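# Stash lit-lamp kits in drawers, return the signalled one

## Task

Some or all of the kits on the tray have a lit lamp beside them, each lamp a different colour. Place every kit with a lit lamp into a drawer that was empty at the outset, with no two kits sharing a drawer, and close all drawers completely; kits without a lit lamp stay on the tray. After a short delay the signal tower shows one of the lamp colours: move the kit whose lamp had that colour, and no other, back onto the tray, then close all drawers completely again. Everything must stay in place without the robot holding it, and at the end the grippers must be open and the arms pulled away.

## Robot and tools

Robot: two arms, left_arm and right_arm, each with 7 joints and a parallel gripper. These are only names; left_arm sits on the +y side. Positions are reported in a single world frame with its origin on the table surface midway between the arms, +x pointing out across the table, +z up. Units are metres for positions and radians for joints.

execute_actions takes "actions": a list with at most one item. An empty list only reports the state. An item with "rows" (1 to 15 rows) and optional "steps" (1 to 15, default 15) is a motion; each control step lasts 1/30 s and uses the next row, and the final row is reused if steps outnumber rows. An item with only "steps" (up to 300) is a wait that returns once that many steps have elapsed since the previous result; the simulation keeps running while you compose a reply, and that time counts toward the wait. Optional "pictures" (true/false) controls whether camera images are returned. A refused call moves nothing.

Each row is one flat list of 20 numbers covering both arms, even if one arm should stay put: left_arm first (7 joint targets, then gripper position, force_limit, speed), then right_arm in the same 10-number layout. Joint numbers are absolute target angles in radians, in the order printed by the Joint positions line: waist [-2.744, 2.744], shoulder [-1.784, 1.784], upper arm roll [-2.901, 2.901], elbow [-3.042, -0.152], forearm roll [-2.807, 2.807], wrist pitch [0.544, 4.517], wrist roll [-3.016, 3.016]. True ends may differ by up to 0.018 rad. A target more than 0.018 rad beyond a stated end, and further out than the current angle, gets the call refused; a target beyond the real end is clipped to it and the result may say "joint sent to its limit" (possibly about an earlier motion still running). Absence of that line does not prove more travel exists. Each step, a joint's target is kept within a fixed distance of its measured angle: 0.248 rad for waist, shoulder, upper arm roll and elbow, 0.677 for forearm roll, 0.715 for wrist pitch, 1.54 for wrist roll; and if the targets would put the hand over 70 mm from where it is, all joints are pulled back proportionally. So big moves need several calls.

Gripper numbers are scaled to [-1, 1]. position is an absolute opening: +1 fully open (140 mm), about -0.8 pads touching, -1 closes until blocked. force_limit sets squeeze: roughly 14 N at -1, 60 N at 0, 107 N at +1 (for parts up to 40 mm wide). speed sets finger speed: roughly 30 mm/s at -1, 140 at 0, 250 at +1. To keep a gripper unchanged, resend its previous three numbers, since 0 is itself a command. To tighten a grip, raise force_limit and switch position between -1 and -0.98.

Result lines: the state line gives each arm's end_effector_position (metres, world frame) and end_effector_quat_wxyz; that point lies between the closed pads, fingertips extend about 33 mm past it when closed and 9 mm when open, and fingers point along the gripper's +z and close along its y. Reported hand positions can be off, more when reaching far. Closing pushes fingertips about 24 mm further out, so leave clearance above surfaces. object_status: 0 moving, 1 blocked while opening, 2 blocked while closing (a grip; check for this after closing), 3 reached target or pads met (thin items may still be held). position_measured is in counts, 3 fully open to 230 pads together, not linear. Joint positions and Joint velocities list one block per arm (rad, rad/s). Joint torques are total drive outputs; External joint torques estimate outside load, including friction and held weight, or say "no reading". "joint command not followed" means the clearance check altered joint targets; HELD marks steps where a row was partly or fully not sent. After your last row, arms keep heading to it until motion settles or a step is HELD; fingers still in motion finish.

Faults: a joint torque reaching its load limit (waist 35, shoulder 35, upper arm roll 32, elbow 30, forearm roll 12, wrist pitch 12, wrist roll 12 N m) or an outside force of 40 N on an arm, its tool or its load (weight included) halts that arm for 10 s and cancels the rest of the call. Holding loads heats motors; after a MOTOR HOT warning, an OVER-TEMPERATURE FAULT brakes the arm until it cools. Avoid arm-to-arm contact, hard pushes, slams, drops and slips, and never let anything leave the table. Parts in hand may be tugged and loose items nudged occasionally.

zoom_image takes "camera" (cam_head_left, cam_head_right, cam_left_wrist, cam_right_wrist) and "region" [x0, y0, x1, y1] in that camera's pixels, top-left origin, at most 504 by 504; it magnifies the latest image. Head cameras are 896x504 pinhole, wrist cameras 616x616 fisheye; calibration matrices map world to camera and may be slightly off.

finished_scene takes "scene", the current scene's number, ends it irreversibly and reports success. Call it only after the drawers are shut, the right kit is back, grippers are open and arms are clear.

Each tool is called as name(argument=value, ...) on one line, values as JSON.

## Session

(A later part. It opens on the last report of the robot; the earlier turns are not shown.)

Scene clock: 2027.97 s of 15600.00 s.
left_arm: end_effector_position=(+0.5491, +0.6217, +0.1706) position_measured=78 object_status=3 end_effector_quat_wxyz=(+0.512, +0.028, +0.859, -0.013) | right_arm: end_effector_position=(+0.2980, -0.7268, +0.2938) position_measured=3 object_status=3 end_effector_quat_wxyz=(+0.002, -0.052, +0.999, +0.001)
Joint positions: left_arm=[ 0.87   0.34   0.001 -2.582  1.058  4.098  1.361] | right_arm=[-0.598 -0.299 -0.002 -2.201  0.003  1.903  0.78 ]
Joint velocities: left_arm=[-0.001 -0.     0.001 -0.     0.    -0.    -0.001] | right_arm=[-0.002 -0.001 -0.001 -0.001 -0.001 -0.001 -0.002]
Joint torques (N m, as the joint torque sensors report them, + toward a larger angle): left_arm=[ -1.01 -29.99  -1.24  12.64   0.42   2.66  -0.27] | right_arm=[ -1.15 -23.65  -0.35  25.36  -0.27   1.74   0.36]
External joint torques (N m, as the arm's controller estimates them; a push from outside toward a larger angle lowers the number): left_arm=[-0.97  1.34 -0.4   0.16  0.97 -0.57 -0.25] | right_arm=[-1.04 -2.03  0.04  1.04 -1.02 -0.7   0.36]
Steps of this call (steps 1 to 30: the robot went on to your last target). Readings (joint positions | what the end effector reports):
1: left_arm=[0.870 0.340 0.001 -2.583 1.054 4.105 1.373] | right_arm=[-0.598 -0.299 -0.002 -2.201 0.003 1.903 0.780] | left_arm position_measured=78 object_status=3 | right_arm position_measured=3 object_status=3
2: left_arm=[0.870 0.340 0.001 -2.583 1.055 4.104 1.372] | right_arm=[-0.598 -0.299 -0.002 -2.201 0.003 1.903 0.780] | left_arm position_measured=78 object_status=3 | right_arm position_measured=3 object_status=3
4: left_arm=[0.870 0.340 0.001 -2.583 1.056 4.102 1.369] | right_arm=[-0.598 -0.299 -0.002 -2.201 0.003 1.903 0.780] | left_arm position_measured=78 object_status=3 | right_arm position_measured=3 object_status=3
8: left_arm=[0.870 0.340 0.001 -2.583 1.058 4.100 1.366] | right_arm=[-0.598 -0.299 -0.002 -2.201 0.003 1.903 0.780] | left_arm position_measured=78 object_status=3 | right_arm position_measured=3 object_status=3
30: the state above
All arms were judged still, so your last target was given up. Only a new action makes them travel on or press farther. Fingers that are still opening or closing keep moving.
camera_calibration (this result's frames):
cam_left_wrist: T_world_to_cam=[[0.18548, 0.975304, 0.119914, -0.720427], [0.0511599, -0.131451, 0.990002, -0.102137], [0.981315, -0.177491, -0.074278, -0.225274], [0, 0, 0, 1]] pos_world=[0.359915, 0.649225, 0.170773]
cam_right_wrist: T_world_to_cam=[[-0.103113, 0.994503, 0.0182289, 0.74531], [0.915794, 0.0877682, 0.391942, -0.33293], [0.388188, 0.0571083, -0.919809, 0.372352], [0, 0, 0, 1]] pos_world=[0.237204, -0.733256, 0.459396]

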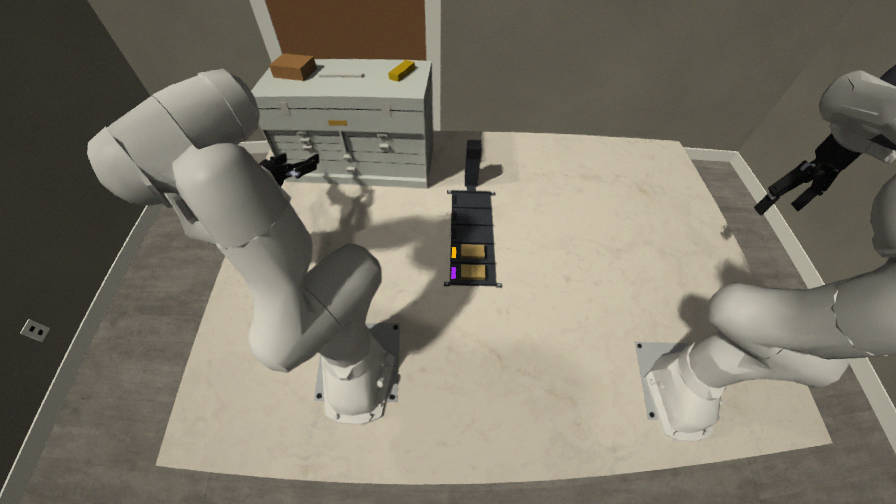

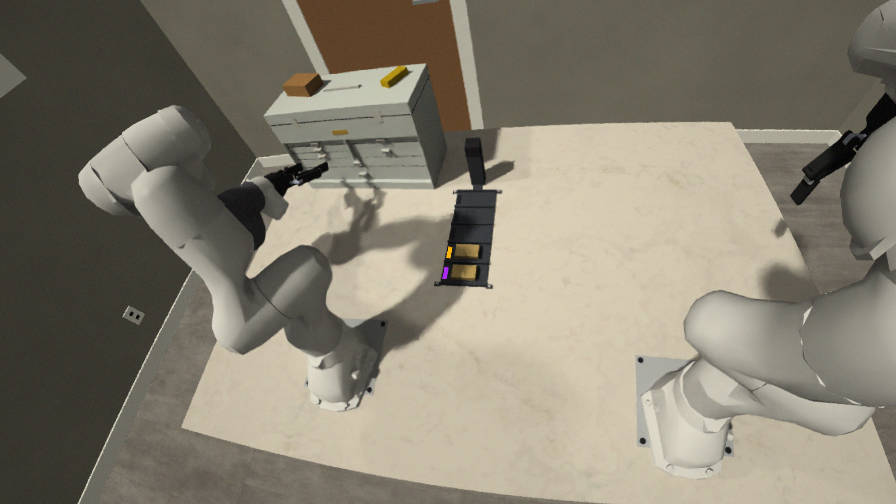

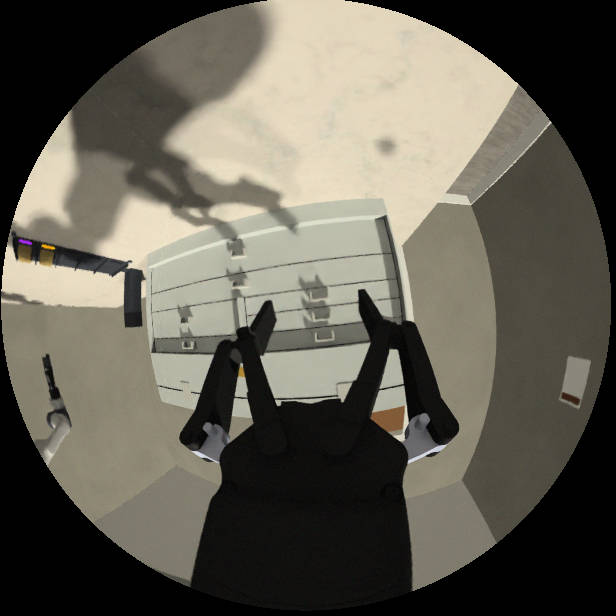

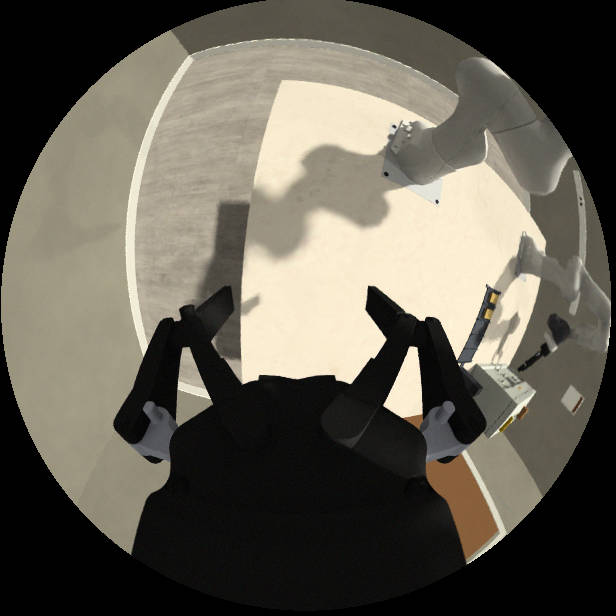

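execute_actions(actions=[{"rows":[[0.879,0.4287,0,-2.542,1.05,4.121,1.402,0.25,-0.4,0,-0.6,-0.3,0,-2.2,0,1.9,0.785,1,0,0]],"steps":15}], pictures=false)

execute_actions(actions=[{"rows":[[0.829,0.45,0,-2.493,1.01,4.097,1.38,0.25,-0.4,0,-0.6,-0.3,0,-2.2,0,1.9,0.785,1,0,0],[0.829,0.45,0,-2.493,1.01,4.097,1.38,0.25,-0.4,0,-0.6,-0.3,0,-2.2,0,1.9,0.785,1,0,0],[0.829,0.45,0,-2.493,1.01,4.097,1.38,0.25,-0.4,0,-0.6,-0.3,0,-2.2,0,1.9,0.785,1,0,0],[0.829,0.45,0,-2.493,1.01,4.097,1.38,0.25,-0.4,0,-0.6,-0.3,0,-2.2,0,1.9,0.785,1,0,0],[0.829,0.45,0,-2.493,1.01,4.097,1.38,0.25,-0.4,0,-0.6,-0.3,0,-2.2,0,1.9,0.785,1,0,0],[0.829,0.45,0,-2.493,1.01,4.097,1.38,0.25,-0.4,0,-0.6,-0.3,0,-2.2,0,1.9,0.785,1,0,0],[0.779,0.4707,0,-2.443,0.971,4.073,1.357,0.25,-0.4,0,-0.6,-0.3,0,-2.2,0,1.9,0.785,1,0,0]],"steps":15}], pictures=false)

execute_actions(actions=[{"steps":25}])

Scene clock: 2071.23 s of 15600.00 s.
left_arm: end_effector_position=(+0.5504, +0.6266, +0.1438) position_measured=98 object_status=3 end_effector_quat_wxyz=(+0.507, +0.026, +0.861, -0.022) | right_arm: end_effector_position=(+0.2980, -0.7268, +0.2938) position_measured=3 object_status=3 end_effector_quat_wxyz=(+0.002, -0.052, +0.999, +0.001)
Joint positions: left_arm=[ 0.876  0.427  0.001 -2.544  1.053  4.116  1.388] | right_arm=[-0.598 -0.299 -0.002 -2.201  0.003  1.903  0.78 ]
Joint velocities: left_arm=[0.001 0.002 0.    0.003 0.001 0.008 0.024] | right_arm=[ 0.003 -0.001 -0.001  0.001  0.002 -0.    -0.001]
Joint torques (N m, as the joint torque sensors report them, + toward a larger angle): left_arm=[  0.77 -31.2   -1.51  12.12  -0.87   4.06   0.26] | right_arm=[ -0.78 -23.32  -0.39  25.44  -0.27   1.83   0.35]
External joint torques (N m, as the arm's controller estimates them; a push from outside toward a larger angle lowers the number): left_arm=[ 0.76  1.62 -0.52  0.56 -0.44  0.81  0.28] | right_arm=[-0.86 -1.55 -0.22  1.02 -1.04 -0.62  0.35]
Steps of this call (steps 1 to 90: nothing new was sent; then 39.77 s passed at rest; steps 91 to 105: all 15 steps of this action). Readings (joint positions | what the end effector reports):
91: left_arm=[0.870 0.356 0.001 -2.570 1.058 4.103 1.364] | right_arm=[-0.598 -0.299 -0.002 -2.201 0.003 1.903 0.780] | left_arm position_measured=78 object_status=0 | right_arm position_measured=3 object_status=3
92: left_arm=[0.872 0.378 0.001 -2.558 1.056 4.106 1.367] | right_arm=[-0.598 -0.299 -0.002 -2.201 0.003 1.903 0.780] | left_arm position_measured=85 object_status=0 | right_arm position_measured=3 object_status=3
94: left_arm=[0.875 0.410 0.001 -2.551 1.054 4.108 1.373] | right_arm=[-0.598 -0.299 -0.002 -2.201 0.003 1.903 0.780] | left_arm position_measured=97 object_status=0 | right_arm position_measured=3 object_status=3
98: left_arm=[0.876 0.426 0.001 -2.546 1.053 4.112 1.381] | right_arm=[-0.598 -0.299 -0.002 -2.201 0.003 1.903 0.780] | left_arm position_measured=98 object_status=0 | right_arm position_measured=3 object_status=3
105: the state above

Scene clock: 2071.73 s of 15600.00 s.
left_arm: end_effector_position=(+0.5976, +0.6240, +0.1479) position_measured=98 object_status=3 end_effector_quat_wxyz=(+0.514, +0.036, +0.857, -0.013) | right_arm: end_effector_position=(+0.2980, -0.7268, +0.2938) position_measured=3 object_status=3 end_effector_quat_wxyz=(+0.002, -0.052, +0.999, +0.001)
Joint positions: left_arm=[ 0.782  0.468 -0.    -2.446  0.978  4.082  1.373] | right_arm=[-0.598 -0.299 -0.002 -2.201  0.003  1.903  0.78 ]
Joint velocities: left_arm=[-0.001  0.009  0.     0.013 -0.036 -0.029 -0.03 ] | right_arm=[-0.     0.001 -0.001 -0.001  0.001 -0.001 -0.001]
Joint torques (N m, as the joint torque sensors report them, + toward a larger angle): left_arm=[ -1.88 -34.93  -1.14  14.42  -1.1    2.78  -0.19] | right_arm=[ -0.95 -23.45  -0.22  25.66  -0.23   1.81   0.37]
External joint torques (N m, as the arm's controller estimates them; a push from outside toward a larger angle lowers the number): left_arm=[-1.92  0.48 -0.22  1.61 -0.61 -0.47 -0.17] | right_arm=[-0.94 -1.79  0.05  1.27 -0.99 -0.64  0.37]
Steps of this call (steps 1 to 15: all 15 steps of this action). Readings (joint positions | what the end effector reports):
1: left_arm=[0.868 0.432 0.003 -2.533 1.044 4.114 1.388] | right_arm=[-0.598 -0.299 -0.002 -2.201 0.003 1.903 0.780] | left_arm position_measured=98 object_status=3 | right_arm position_measured=3 object_status=3
2: left_arm=[0.857 0.438 0.003 -2.519 1.036 4.111 1.388] | right_arm=[-0.598 -0.299 -0.002 -2.201 0.003 1.903 0.780] | left_arm position_measured=98 object_status=3 | right_arm position_measured=3 object_status=3
4: left_arm=[0.841 0.444 0.001 -2.504 1.026 4.108 1.388] | right_arm=[-0.598 -0.299 -0.002 -2.201 0.003 1.903 0.780] | left_arm position_measured=98 object_status=3 | right_arm position_measured=3 object_status=3
8: left_arm=[0.811 0.458 0.003 -2.471 1.001 4.097 1.383] | right_arm=[-0.598 -0.299 -0.002 -2.201 0.003 1.903 0.780] | left_arm position_measured=98 object_status=3 | right_arm position_measured=3 object_status=3
15: the state above

Scene clock: 2072.57 s of 15600.00 s.
left_arm: end_effector_position=(+0.5978, +0.6258, +0.1466) position_measured=98 object_status=3 end_effector_quat_wxyz=(+0.512, +0.030, +0.858, -0.014) | right_arm: end_effector_position=(+0.2980, -0.7268, +0.2938) position_measured=3 object_status=3 end_effector_quat_wxyz=(+0.002, -0.052, +0.999, +0.001)
Joint positions: left_arm=[ 0.782  0.469 -0.    -2.444  0.974  4.077  1.364] | right_arm=[-0.598 -0.299 -0.002 -2.201  0.003  1.903  0.78 ]
Joint velocities: left_arm=[-0.001 -0.001  0.001  0.    -0.    -0.001 -0.003] | right_arm=[ 0.     0.001 -0.002  0.     0.001 -0.     0.   ]
Joint torques (N m, as the joint torque sensors report them, + toward a larger angle): left_arm=[ -2.01 -33.73  -0.56  13.04  -1.08   2.74  -0.4 ] | right_arm=[ -0.93 -23.57  -0.44  25.15  -0.19   1.81   0.42]
External joint torques (N m, as the arm's controller estimates them; a push from outside toward a larger angle lowers the number): left_arm=[-1.94  1.68  0.53  0.13 -0.54 -0.49 -0.37] | right_arm=[-0.88 -1.96 -0.13  0.83 -0.94 -0.64  0.42]
Steps of this call (steps 1 to 15: the robot went on to your last target; steps 16 to 25: nothing new was sent). Readings (joint positions | what the end effector reports):
1: left_arm=[0.782 0.468 -0.000 -2.445 0.977 4.081 1.372] | right_arm=[-0.598 -0.299 -0.002 -2.201 0.003 1.903 0.780] | left_arm position_measured=98 object_status=3 | right_arm position_measured=3 object_status=3
2: left_arm=[0.782 0.468 -0.000 -2.445 0.976 4.080 1.371] | right_arm=[-0.598 -0.299 -0.002 -2.201 0.003 1.903 0.780] | left_arm position_measured=98 object_status=3 | right_arm position_measured=3 object_status=3
4: left_arm=[0.782 0.469 -0.000 -2.445 0.975 4.079 1.370] | right_arm=[-0.598 -0.299 -0.002 -2.201 0.003 1.903 0.780] | left_arm position_measured=98 object_status=3 | right_arm position_measured=3 object_status=3
8: left_arm=[0.782 0.469 -0.000 -2.445 0.974 4.078 1.368] | right_arm=[-0.598 -0.299 -0.002 -2.201 0.003 1.903 0.780] | left_arm position_measured=98 object_status=3 | right_arm position_measured=3 object_status=3
25: the state above
All arms were judged still, so your last target was given up. Only a new action makes them travel on or press farther. Fingers that are still opening or closing keep moving.
camera_calibration (this result's frames):
cam_left_wrist: T_world_to_cam=[[0.190014, 0.974398, 0.120179, -0.732743], [0.050117, -0.131877, 0.989998, -0.0794329], [0.980501, -0.182091, -0.0738923, -0.270727], [0, 0, 0, 1]] pos_world=[0.40866, 0.654211, 0.146694]
cam_right_wrist: T_world_to_cam=[[-0.103113, 0.994503, 0.0182268, 0.745311], [0.915793, 0.0877688, 0.391943, -0.33293], [0.388188, 0.0571064, -0.919809, 0.372351], [0, 0, 0, 1]] pos_world=[0.237204, -0.733257, 0.459397]

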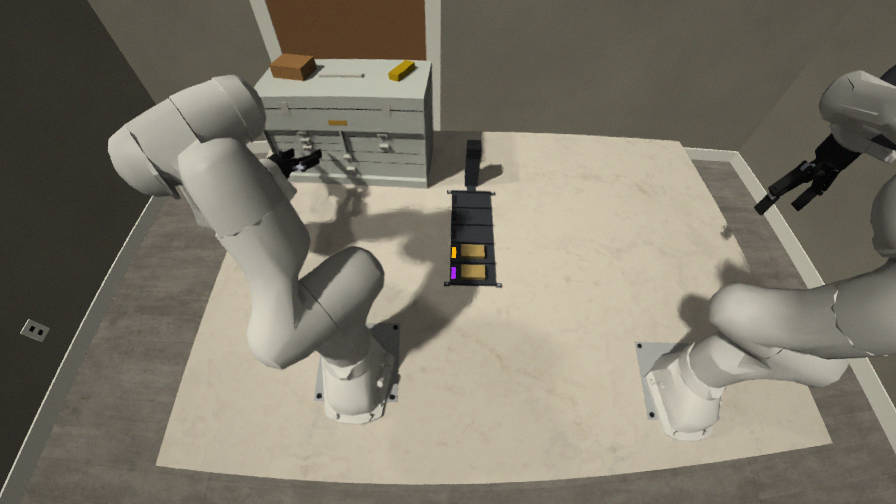

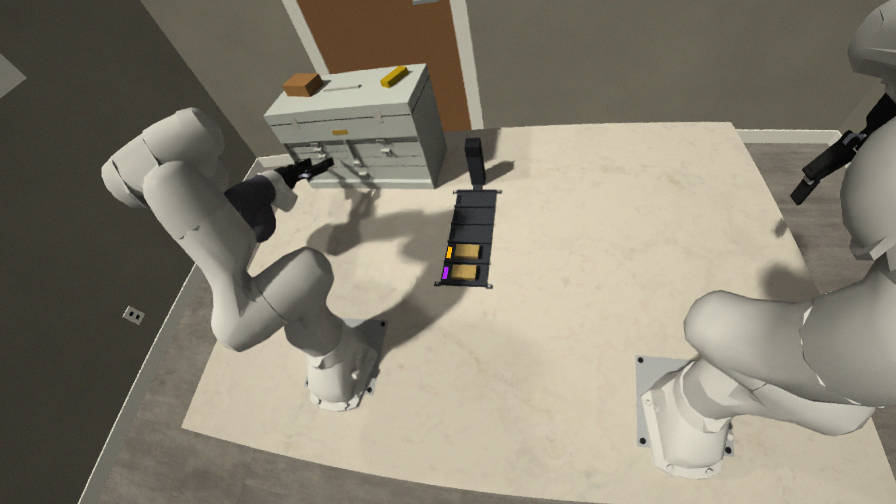

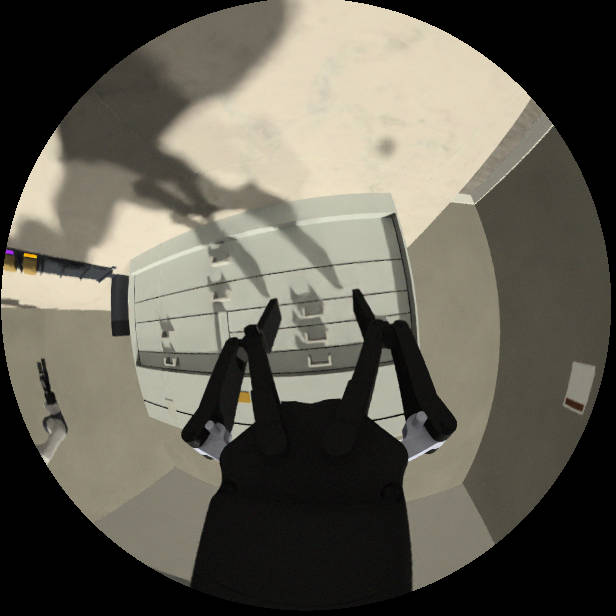

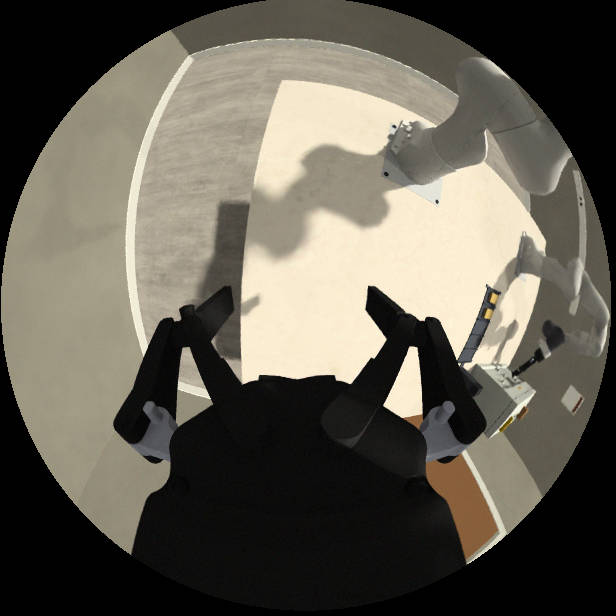

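execute_actions(actions=[{"rows":[[0.779,0.4707,0,-2.443,0.971,4.073,1.357,-1,-0.4,-0.3,-0.6,-0.3,0,-2.2,0,1.9,0.785,1,0,0]],"steps":15}], pictures=false)

execute_actions(actions=[{"steps":15}], pictures=false)

Scene clock: 2085.90 s of 15600.00 s.
left_arm: end_effector_position=(+0.5980, +0.6241, +0.1463) position_measured=178 object_status=0 end_effector_quat_wxyz=(+0.512, +0.031, +0.858, -0.015) | right_arm: end_effector_position=(+0.2980, -0.7268, +0.2938) position_measured=3 object_status=3 end_effector_quat_wxyz=(+0.002, -0.052, +0.999, +0.001)
Joint positions: left_arm=[ 0.78   0.469 -0.001 -2.445  0.975  4.077  1.364] | right_arm=[-0.598 -0.299 -0.002 -2.201  0.003  1.903  0.78 ]
Joint velocities: left_arm=[-0.052  0.    -0.029 -0.023  0.026  0.003  0.   ] | right_arm=[-0.001 -0.001 -0.001 -0.    -0.    -0.     0.001]
Joint torques (N m, as the joint torque sensors report them, + toward a larger angle): left_arm=[  1.95 -34.18   1.38  13.91  -2.12   2.66  -0.23] | right_arm=[ -0.79 -23.53  -0.47  24.88  -0.23   1.82   0.36]
External joint torques (N m, as the arm's controller estimates them; a push from outside toward a larger angle lowers the number): left_arm=[ 3.95  0.87  4.47  1.35 -2.61 -0.96 -0.2 ] | right_arm=[-0.72 -1.88 -0.13  0.55 -0.98 -0.63  0.36]
Steps of this call (steps 1 to 90: nothing new was sent; then 9.83 s passed at rest; steps 91 to 105: all 15 steps of this action). Readings (joint positions | what the end effector reports):
91: left_arm=[0.782 0.469 -0.000 -2.444 0.974 4.077 1.364] | right_arm=[-0.598 -0.299 -0.002 -2.201 0.003 1.903 0.780] | left_arm position_measured=98 object_status=0 | right_arm position_measured=3 object_status=3
92: left_arm=[0.782 0.469 -0.000 -2.444 0.974 4.077 1.364] | right_arm=[-0.598 -0.299 -0.002 -2.201 0.003 1.903 0.780] | left_arm position_measured=103 object_status=0 | right_arm position_measured=3 object_status=3
94: left_arm=[0.782 0.469 -0.000 -2.444 0.974 4.077 1.364] | right_arm=[-0.598 -0.299 -0.002 -2.201 0.003 1.903 0.780] | left_arm position_measured=114 object_status=0 | right_arm position_measured=3 object_status=3
98: left_arm=[0.781 0.469 -0.000 -2.444 0.974 4.077 1.364] | right_arm=[-0.598 -0.299 -0.002 -2.201 0.003 1.903 0.780] | left_arm position_measured=137 object_status=0 | right_arm position_measured=3 object_status=3
105: the state above

Scene clock: 2086.40 s of 15600.00 s.
left_arm: end_effector_position=(+0.5984, +0.6226, +0.1461) position_measured=192 object_status=2 end_effector_quat_wxyz=(+0.512, +0.032, +0.858, -0.016) | right_arm: end_effector_position=(+0.2980, -0.7268, +0.2938) position_measured=3 object_status=3 end_effector_quat_wxyz=(+0.002, -0.052, +0.999, +0.001)
Joint positions: left_arm=[ 0.779  0.469 -0.001 -2.445  0.975  4.077  1.364] | right_arm=[-0.598 -0.299 -0.002 -2.201  0.003  1.903  0.78 ]
Joint velocities: left_arm=[ 0.     0.     0.    -0.001  0.001  0.     0.002] | right_arm=[ 0.    -0.     0.    -0.     0.001  0.    -0.   ]
Joint torques (N m, as the joint torque sensors report them, + toward a larger angle): left_arm=[ -0.89 -34.05  -0.07  14.12  -1.4    2.76  -0.29] | right_arm=[ -0.73 -23.28  -0.71  25.2   -0.27   1.78   0.37]
External joint torques (N m, as the arm's controller estimates them; a push from outside toward a larger angle lowers the number): left_arm=[-0.98  1.29  0.9   1.27 -0.86 -0.5  -0.27] | right_arm=[-0.71 -1.67 -0.43  0.87 -1.02 -0.66  0.37]
Steps of this call (steps 1 to 15: the robot went on to your last target). Readings (joint positions | what the end effector reports):
1: left_arm=[0.779 0.469 -0.002 -2.445 0.976 4.077 1.364] | right_arm=[-0.598 -0.299 -0.002 -2.201 0.003 1.903 0.780] | left_arm position_measured=184 object_status=0 | right_arm position_measured=3 object_status=3
2: left_arm=[0.779 0.469 -0.001 -2.445 0.975 4.077 1.364] | right_arm=[-0.598 -0.299 -0.002 -2.201 0.003 1.903 0.780] | left_arm position_measured=189 object_status=0 | right_arm position_measured=3 object_status=3
4: left_arm=[0.779 0.469 -0.001 -2.445 0.975 4.077 1.364] | right_arm=[-0.598 -0.299 -0.002 -2.201 0.003 1.903 0.780] | left_arm position_measured=192 object_status=0 | right_arm position_measured=3 object_status=3
8: left_arm=[0.779 0.469 -0.001 -2.445 0.975 4.077 1.364] | right_arm=[-0.598 -0.299 -0.002 -2.201 0.003 1.903 0.780] | left_arm position_measured=192 object_status=2 | right_arm position_measured=3 object_status=3
15: the state above
All arms were judged still, so your last target was given up. Only a new action makes them travel on or press farther. Fingers that are still opening or closing keep moving.

execute_actions(actions=[{"rows":[[0.80,0.46,0,-2.468,0.99,4.087,1.37,-1,-0.4,-0.3,-0.6,-0.3,0,-2.2,0,1.9,0.785,1,0,0],[0.80,0.46,0,-2.468,0.99,4.087,1.37,-1,-0.4,-0.3,-0.6,-0.3,0,-2.2,0,1.9,0.785,1,0,0],[0.80,0.46,0,-2.468,0.99,4.087,1.37,-1,-0.4,-0.3,-0.6,-0.3,0,-2.2,0,1.9,0.785,1,0,0],[0.80,0.46,0,-2.468,0.99,4.09,1.37,-1,-0.4,-0.3,-0.6,-0.3,0,-2.2,0,1.9,0.785,1,0,0],[0.825,0.449,0,-2.493,1.01,4.10,1.38,-1,-0.4,-0.3,-0.6,-0.3,0,-2.2,0,1.9,0.785,1,0,0],[0.825,0.449,0,-2.493,1.01,4.10,1.38,-1,-0.4,-0.3,-0.6,-0.3,0,-2.2,0,1.9,0.785,1,0,0],[0.825,0.449,0,-2.493,1.01,4.105,1.38,-1,-0.4,-0.3,-0.6,-0.3,0,-2.2,0,1.9,0.785,1,0,0],[0.85,0.438,0,-2.518,1.03,4.11,1.39,-1,-0.4,-0.3,-0.6,-0.3,0,-2.2,0,1.9,0.785,1,0,0],[0.85,0.438,0,-2.518,1.03,4.115,1.39,-1,-0.4,-0.3,-0.6,-0.3,0,-2.2,0,1.9,0.785,1,0,0],[0.85,0.438,0,-2.518,1.03,4.12,1.39,-1,-0.4,-0.3,-0.6,-0.3,0,-2.2,0,1.9,0.785,1,0,0],[0.875,0.4267,0,-2.542,1.05,4.123,1.402,-1,-0.4,-0.3,-0.6,-0.3,0,-2.2,0,1.9,0.785,1,0,0]],"steps":15}], pictures=false)

execute_actions(actions=[{"rows":[[0.903,0.417,0,-2.568,1.07,4.135,1.416,-1,-0.4,-0.3,-0.6,-0.3,0,-2.2,0,1.9,0.785,1,0,0],[0.903,0.417,0,-2.568,1.07,4.135,1.416,-1,-0.4,-0.3,-0.6,-0.3,0,-2.2,0,1.9,0.785,1,0,0],[0.903,0.417,0,-2.568,1.07,4.14,1.416,-1,-0.4,-0.3,-0.6,-0.3,0,-2.2,0,1.9,0.785,1,0,0],[0.932,0.407,0,-2.594,1.09,4.145,1.43,-1,-0.4,-0.3,-0.6,-0.3,0,-2.2,0,1.9,0.785,1,0,0],[0.932,0.407,0,-2.594,1.09,4.15,1.43,-1,-0.4,-0.3,-0.6,-0.3,0,-2.2,0,1.9,0.785,1,0,0],[0.932,0.407,0,-2.594,1.09,4.155,1.43,-1,-0.4,-0.3,-0.6,-0.3,0,-2.2,0,1.9,0.785,1,0,0],[0.961,0.397,0,-2.62,1.11,4.16,1.445,-1,-0.4,-0.3,-0.6,-0.3,0,-2.2,0,1.9,0.785,1,0,0],[0.961,0.397,0,-2.62,1.11,4.163,1.445,-1,-0.4,-0.3,-0.6,-0.3,0,-2.2,0,1.9,0.785,1,0,0],[0.961,0.397,0,-2.62,1.11,4.163,1.445,-1,-0.4,-0.3,-0.6,-0.3,0,-2.2,0,1.9,0.785,1,0,0],[0.99,0.386,0,-2.646,1.129,4.165,1.459,-1,-0.4,-0.3,-0.6,-0.3,0,-2.2,0,1.9,0.785,1,0,0]],"steps":15}])

Scene clock: 2111.63 s of 15600.00 s.
left_arm: end_effector_position=(+0.5565, +0.6254, +0.1468) position_measured=192 object_status=2 end_effector_quat_wxyz=(+0.511, +0.026, +0.859, -0.022) | right_arm: end_effector_position=(+0.2980, -0.7268, +0.2938) position_measured=3 object_status=3 end_effector_quat_wxyz=(+0.002, -0.052, +0.999, +0.001)
Joint positions: left_arm=[ 0.866  0.429 -0.003 -2.535  1.041  4.117  1.386] | right_arm=[-0.598 -0.299 -0.002 -2.201  0.003  1.903  0.78 ]
Joint velocities: left_arm=[ 0.068 -0.021  0.003 -0.055  0.063  0.034  0.053] | right_arm=[-0.    -0.     0.     0.001 -0.    -0.001 -0.001]
Joint torques (N m, as the joint torque sensors report them, + toward a larger angle): left_arm=[  0.66 -33.33   1.09   9.69   0.32   3.57   0.17] | right_arm=[ -0.61 -23.25  -0.64  25.11  -0.22   1.8    0.36]
External joint torques (N m, as the arm's controller estimates them; a push from outside toward a larger angle lowers the number): left_arm=[ 1.83 -0.21  3.17 -2.51  0.63  0.26  0.18] | right_arm=[-0.68 -1.5  -0.46  0.68 -0.98 -0.66  0.36]
Steps of this call (steps 1 to 90: nothing new was sent; then 21.73 s passed at rest; steps 91 to 105: all 15 steps of this action). Readings (joint positions | what the end effector reports):
91: left_arm=[0.782 0.467 -0.002 -2.449 0.977 4.078 1.364] | right_arm=[-0.598 -0.299 -0.002 -2.201 0.003 1.903 0.780] | left_arm position_measured=192 object_status=2 | right_arm position_measured=3 object_status=3
92: left_arm=[0.786 0.464 -0.002 -2.455 0.980 4.080 1.364] | right_arm=[-0.598 -0.299 -0.002 -2.201 0.003 1.903 0.780] | left_arm position_measured=192 object_status=2 | right_arm position_measured=3 object_status=3
94: left_arm=[0.792 0.462 -0.002 -2.461 0.984 4.084 1.364] | right_arm=[-0.598 -0.299 -0.002 -2.201 0.003 1.903 0.780] | left_arm position_measured=192 object_status=2 | right_arm position_measured=3 object_status=3
98: left_arm=[0.819 0.449 -0.004 -2.489 1.004 4.095 1.370] | right_arm=[-0.598 -0.299 -0.002 -2.201 0.003 1.903 0.780] | left_arm position_measured=192 object_status=2 | right_arm position_measured=3 object_status=3
105: the state above

Scene clock: 2112.13 s of 15600.00 s.
left_arm: end_effector_position=(+0.5053, +0.6285, +0.1474) position_measured=192 object_status=2 end_effector_quat_wxyz=(+0.511, +0.022, +0.859, -0.021) | right_arm: end_effector_position=(+0.2980, -0.7268, +0.2938) position_measured=3 object_status=3 end_effector_quat_wxyz=(+0.002, -0.052, +0.999, +0.001)
Joint positions: left_arm=[ 0.983  0.387 -0.003 -2.64   1.121  4.162  1.438] | right_arm=[-0.598 -0.299 -0.002 -2.201  0.003  1.903  0.78 ]
Joint velocities: left_arm=[ 0.05  -0.012  0.002 -0.034  0.04   0.016  0.074] | right_arm=[-0.    -0.001  0.001 -0.     0.001 -0.    -0.   ]
Joint torques (N m, as the joint torque sensors report them, + toward a larger angle): left_arm=[  1.17 -31.66   1.73   7.74   0.71   3.47   0.05] | right_arm=[ -0.85 -23.69  -0.56  25.11  -0.24   1.81   0.38]
External joint torques (N m, as the arm's controller estimates them; a push from outside toward a larger angle lowers the number): left_arm=[ 1.97 -1.1   3.43 -2.87  0.91  0.15  0.06] | right_arm=[-0.83 -1.84 -0.28  0.65 -0.99 -0.65  0.38]
Steps of this call (steps 1 to 15: all 15 steps of this action). Readings (joint positions | what the end effector reports):
1: left_arm=[0.874 0.426 -0.004 -2.542 1.046 4.119 1.388] | right_arm=[-0.598 -0.299 -0.002 -2.201 0.003 1.903 0.780] | left_arm position_measured=192 object_status=2 | right_arm position_measured=3 object_status=3
2: left_arm=[0.882 0.423 -0.004 -2.550 1.052 4.123 1.391] | right_arm=[-0.598 -0.299 -0.002 -2.201 0.003 1.903 0.780] | left_arm position_measured=192 object_status=2 | right_arm position_measured=3 object_status=3
4: left_arm=[0.898 0.417 -0.004 -2.564 1.063 4.129 1.398] | right_arm=[-0.598 -0.299 -0.002 -2.201 0.003 1.903 0.780] | left_arm position_measured=192 object_status=2 | right_arm position_measured=3 object_status=3
8: left_arm=[0.937 0.404 -0.004 -2.600 1.089 4.146 1.413] | right_arm=[-0.598 -0.299 -0.002 -2.201 0.003 1.903 0.780] | left_arm position_measured=192 object_status=2 | right_arm position_measured=3 object_status=3
15: the state above
camera_calibration (this result's frames):
cam_left_wrist: T_world_to_cam=[[0.183404, 0.978007, 0.0993282, -0.713794], [0.0538487, -0.110886, 0.992373, -0.0906612], [0.981562, -0.176657, -0.0730012, -0.18362], [0, 0, 0, 1]] pos_world=[0.316029, 0.655605, 0.147465]
cam_right_wrist: T_world_to_cam=[[-0.103113, 0.994503, 0.0182266, 0.745311], [0.915793, 0.0877688, 0.391943, -0.33293], [0.388189, 0.0571061, -0.919809, 0.372351], [0, 0, 0, 1]] pos_world=[0.237204, -0.733257, 0.459397]

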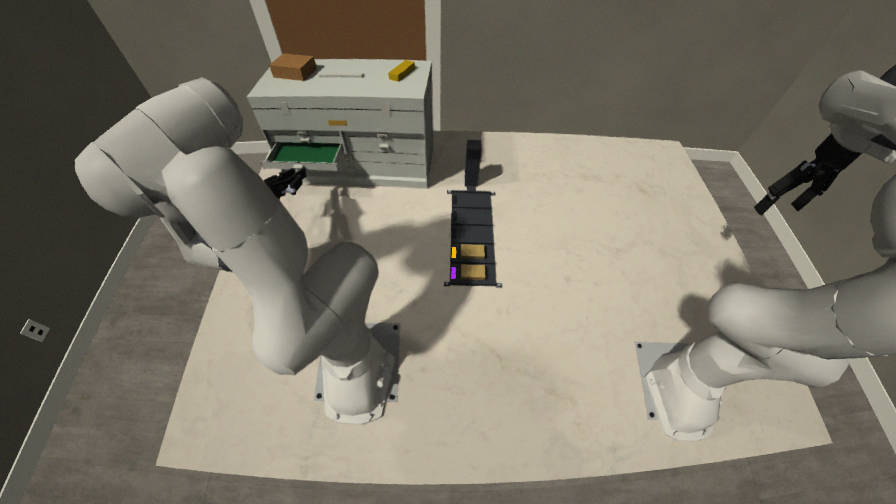

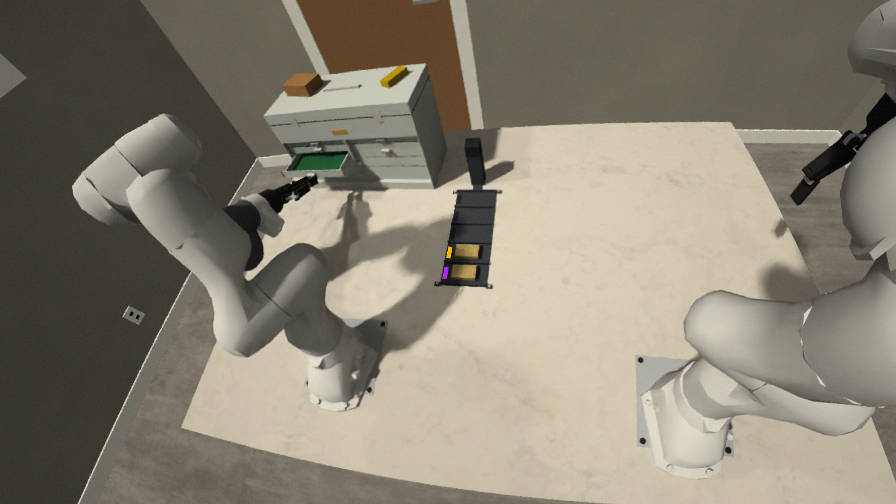

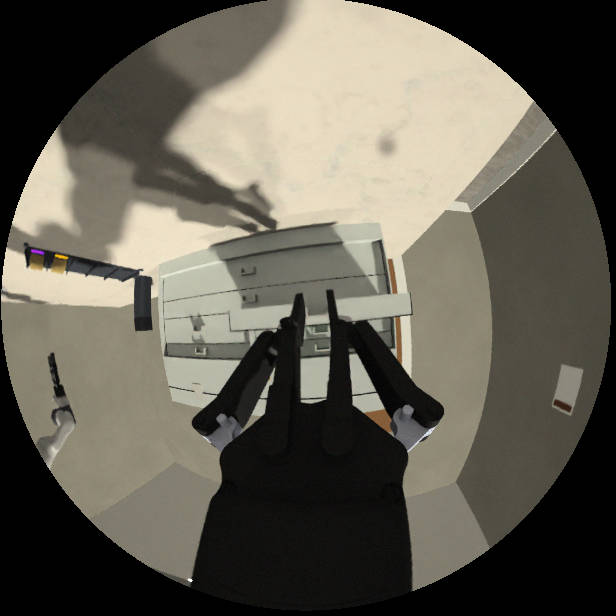

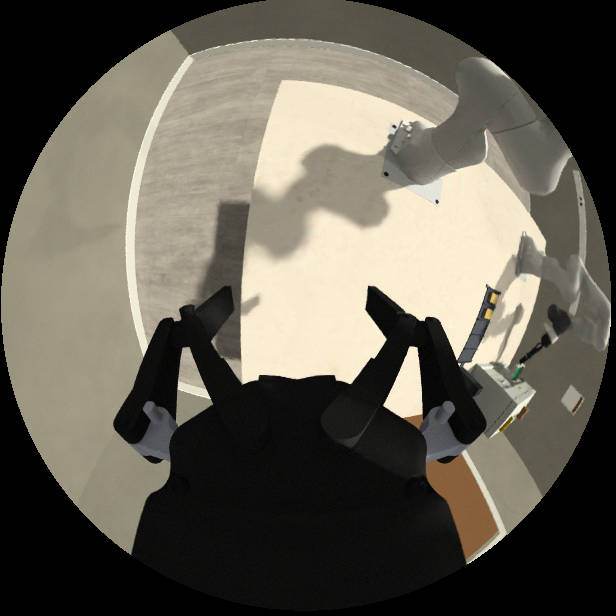

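execute_actions(actions=[{"rows":[[1.017,0.38,0,-2.662,1.152,4.172,1.468,-1,-0.4,-0.3,-0.6,-0.3,0,-2.2,0,1.9,0.785,1,0,0],[1.017,0.38,0,-2.662,1.152,4.172,1.468,-1,-0.4,-0.3,-0.6,-0.3,0,-2.2,0,1.9,0.785,1,0,0],[1.017,0.38,0,-2.662,1.152,4.175,1.468,-1,-0.4,-0.3,-0.6,-0.3,0,-2.2,0,1.9,0.785,1,0,0],[1.045,0.374,0,-2.678,1.175,4.18,1.478,-1,-0.4,-0.3,-0.6,-0.3,0,-2.2,0,1.9,0.785,1,0,0],[1.045,0.374,0,-2.678,1.175,4.18,1.478,-1,-0.4,-0.3,-0.6,-0.3,0,-2.2,0,1.9,0.785,1,0,0],[1.045,0.374,0,-2.678,1.175,4.182,1.478,-1,-0.4,-0.3,-0.6,-0.3,0,-2.2,0,1.9,0.785,1,0,0],[1.073,0.368,0,-2.693,1.1975,4.182,1.487,-1,-0.4,-0.3,-0.6,-0.3,0,-2.2,0,1.9,0.785,1,0,0]],"steps":15}], pictures=false)

execute_actions(actions=[{"steps":15}], pictures=false)

execute_actions(actions=[{"rows":[[1.073,0.368,0,-2.693,1.1975,4.182,1.487,0.5,-0.4,0,-0.6,-0.3,0,-2.2,0,1.9,0.785,1,0,0],[1.073,0.368,0,-2.693,1.1975,4.182,1.487,0.5,-0.4,0,-0.6,-0.3,0,-2.2,0,1.9,0.785,1,0,0],[1.073,0.368,0,-2.693,1.1975,4.182,1.487,0.5,-0.4,0,-0.6,-0.3,0,-2.2,0,1.9,0.785,1,0,0],[1.073,0.368,0,-2.693,1.1975,4.182,1.487,0.5,-0.4,0,-0.6,-0.3,0,-2.2,0,1.9,0.785,1,0,0],[1.073,0.368,0,-2.693,1.1975,4.182,1.487,0.5,-0.4,0,-0.6,-0.3,0,-2.2,0,1.9,0.785,1,0,0],[1.073,0.368,0,-2.693,1.1975,4.182,1.487,0.5,-0.4,0,-0.6,-0.3,0,-2.2,0,1.9,0.785,1,0,0],[1.073,0.368,0,-2.693,1.1975,4.182,1.487,0.5,-0.4,0,-0.6,-0.3,0,-2.2,0,1.9,0.785,1,0,0],[1.13,0.358,0,-2.72,1.245,4.19,1.5,0.5,-0.4,0,-0.6,-0.3,0,-2.2,0,1.9,0.785,1,0,0],[1.13,0.358,0,-2.72,1.245,4.19,1.5,0.5,-0.4,0,-0.6,-0.3,0,-2.2,0,1.9,0.785,1,0,0],[1.13,0.358,0,-2.72,1.245,4.19,1.5,0.5,-0.4,0,-0.6,-0.3,0,-2.2,0,1.9,0.785,1,0,0],[1.19,0.348,0,-2.75,1.29,4.2,1.52,0.5,-0.4,0,-0.6,-0.3,0,-2.2,0,1.9,0.785,1,0,0]],"steps":15}], pictures=false)

Scene clock: 2134.03 s of 15600.00 s.
left_arm: end_effector_position=(+0.4744, +0.6306, +0.1478) position_measured=192 object_status=2 end_effector_quat_wxyz=(+0.511, +0.026, +0.859, -0.019) | right_arm: end_effector_position=(+0.2980, -0.7268, +0.2938) position_measured=3 object_status=3 end_effector_quat_wxyz=(+0.002, -0.052, +0.999, +0.001)
Joint positions: left_arm=[ 1.069  0.368 -0.003 -2.689  1.191  4.182  1.477] | right_arm=[-0.598 -0.299 -0.002 -2.201  0.003  1.903  0.78 ]
Joint velocities: left_arm=[ 0.013 -0.001 -0.001 -0.002  0.017  0.001  0.023] | right_arm=[ 0.    -0.    -0.     0.     0.001  0.001 -0.001]
Joint torques (N m, as the joint torque sensors report them, + toward a larger angle): left_arm=[  1.44 -28.33   1.36   6.42   1.04   3.3    0.29] | right_arm=[ -1.19 -23.37  -0.68  25.47  -0.29   1.8    0.37]
External joint torques (N m, as the arm's controller estimates them; a push from outside toward a larger angle lowers the number): left_arm=[ 1.64  0.83  2.54 -3.12  1.25  0.01  0.31] | right_arm=[-1.18 -1.7  -0.42  1.08 -1.05 -0.66  0.37]
Steps of this call (steps 1 to 30: the robot went on to your last target; steps 31 to 90: nothing new was sent; then 18.40 s passed at rest; steps 91 to 105: all 15 steps of this action). Readings (joint positions | what the end effector reports):
91: left_arm=[0.993 0.385 -0.003 -2.645 1.128 4.164 1.455] | right_arm=[-0.598 -0.299 -0.002 -2.201 0.003 1.903 0.780] | left_arm position_measured=192 object_status=2 | right_arm position_measured=3 object_status=3
92: left_arm=[1.000 0.383 -0.003 -2.650 1.134 4.166 1.456] | right_arm=[-0.598 -0.299 -0.002 -2.201 0.003 1.903 0.780] | left_arm position_measured=192 object_status=2 | right_arm position_measured=3 object_status=3
94: left_arm=[1.014 0.380 -0.003 -2.658 1.145 4.169 1.459] | right_arm=[-0.598 -0.299 -0.002 -2.201 0.003 1.903 0.780] | left_arm position_measured=192 object_status=2 | right_arm position_measured=3 object_status=3
98: left_arm=[1.050 0.372 -0.003 -2.680 1.174 4.178 1.467] | right_arm=[-0.598 -0.299 -0.002 -2.201 0.003 1.903 0.780] | left_arm position_measured=192 object_status=2 | right_arm position_measured=3 object_status=3
105: the state above

Scene clock: 2134.53 s of 15600.00 s.
left_arm: end_effector_position=(+0.4740, +0.6307, +0.1478) position_measured=192 object_status=2 end_effector_quat_wxyz=(+0.511, +0.028, +0.859, -0.017) | right_arm: end_effector_position=(+0.2980, -0.7268, +0.2938) position_measured=3 object_status=3 end_effector_quat_wxyz=(+0.002, -0.052, +0.999, +0.001)
Joint positions: left_arm=[ 1.07   0.368 -0.003 -2.689  1.193  4.182  1.481] | right_arm=[-0.598 -0.299 -0.002 -2.201  0.003  1.903  0.78 ]
Joint velocities: left_arm=[-0.    -0.    -0.001 -0.     0.     0.     0.002] | right_arm=[ 0.     0.     0.002 -0.001 -0.001 -0.     0.003]
Joint torques (N m, as the joint torque sensors report them, + toward a larger angle): left_arm=[  0.92 -29.8    1.39   6.53   1.27   3.33   0.49] | right_arm=[ -1.35 -23.28  -0.5   25.28  -0.2    1.83   0.3 ]
External joint torques (N m, as the arm's controller estimates them; a push from outside toward a larger angle lowers the number): left_arm=[ 0.91 -0.66  2.38 -2.96  1.5   0.04  0.51] | right_arm=[-1.38 -1.65 -0.29  0.94 -0.95 -0.62  0.3 ]
Steps of this call (steps 1 to 15: the robot went on to your last target). Readings (joint positions | what the end effector reports):
1: left_arm=[1.069 0.368 -0.003 -2.689 1.192 4.182 1.477] | right_arm=[-0.598 -0.299 -0.002 -2.201 0.003 1.903 0.780] | left_arm position_measured=192 object_status=2 | right_arm position_measured=3 object_status=3
2: left_arm=[1.070 0.368 -0.003 -2.689 1.192 4.182 1.478] | right_arm=[-0.598 -0.299 -0.002 -2.201 0.003 1.903 0.780] | left_arm position_measured=192 object_status=2 | right_arm position_measured=3 object_status=3
4: left_arm=[1.070 0.368 -0.003 -2.689 1.192 4.182 1.479] | right_arm=[-0.598 -0.299 -0.002 -2.201 0.003 1.903 0.780] | left_arm position_measured=192 object_status=2 | right_arm position_measured=3 object_status=3
8: left_arm=[1.070 0.368 -0.003 -2.689 1.192 4.182 1.480] | right_arm=[-0.598 -0.299 -0.002 -2.201 0.003 1.903 0.780] | left_arm position_measured=192 object_status=2 | right_arm position_measured=3 object_status=3
15: the state above
All arms were judged still, so your last target was given up. Only a new action makes them travel on or press farther. Fingers that are still opening or closing keep moving.

Scene clock: 2135.03 s of 15600.00 s.
left_arm: end_effector_position=(+0.4354, +0.6365, +0.1435) position_measured=87 object_status=0 end_effector_quat_wxyz=(+0.507, +0.011, +0.862, -0.019) | right_arm: end_effector_position=(+0.2980, -0.7268, +0.2938) position_measured=3 object_status=3 end_effector_quat_wxyz=(+0.002, -0.052, +0.999, +0.001)
Joint positions: left_arm=[ 1.18   0.352  0.001 -2.744  1.27   4.191  1.496] | right_arm=[-0.598 -0.299 -0.002 -2.201  0.003  1.903  0.78 ]
Joint velocities: left_arm=[ 0.142 -0.021  0.003 -0.064  0.14   0.03   0.054] | right_arm=[ 0.001 -0.001 -0.001 -0.001  0.     0.001 -0.002]
Joint torques (N m, as the joint torque sensors report them, + toward a larger angle): left_arm=[ -2.25 -29.26  -1.46   7.58   0.86   3.97   0.29] | right_arm=[ -0.78 -23.48  -0.62  24.93  -0.26   1.81   0.39]
External joint torques (N m, as the arm's controller estimates them; a push from outside toward a larger angle lowers the number): left_arm=[ 0.37 -1.49  1.8  -1.38  0.76  0.74  0.31] | right_arm=[-0.77 -1.8  -0.35  0.57 -1.02 -0.64  0.39]
Steps of this call (steps 1 to 15: all 15 steps of this action). Readings (joint positions | what the end effector reports):
1: left_arm=[1.070 0.368 -0.003 -2.689 1.193 4.182 1.481] | right_arm=[-0.598 -0.299 -0.002 -2.201 0.003 1.903 0.780] | left_arm position_measured=192 object_status=0 | right_arm position_measured=3 object_status=3
2: left_arm=[1.070 0.368 -0.003 -2.689 1.193 4.182 1.481] | right_arm=[-0.598 -0.299 -0.002 -2.201 0.003 1.903 0.780] | left_arm position_measured=191 object_status=0 | right_arm position_measured=3 object_status=3
4: left_arm=[1.070 0.368 -0.003 -2.691 1.194 4.182 1.481] | right_arm=[-0.598 -0.299 -0.002 -2.201 0.003 1.903 0.780] | left_arm position_measured=171 object_status=0 | right_arm position_measured=3 object_status=3
8: left_arm=[1.082 0.366 -0.006 -2.697 1.205 4.183 1.482] | right_arm=[-0.598 -0.299 -0.002 -2.201 0.003 1.903 0.780] | left_arm position_measured=140 object_status=0 | right_arm position_measured=3 object_status=3
15: the state above


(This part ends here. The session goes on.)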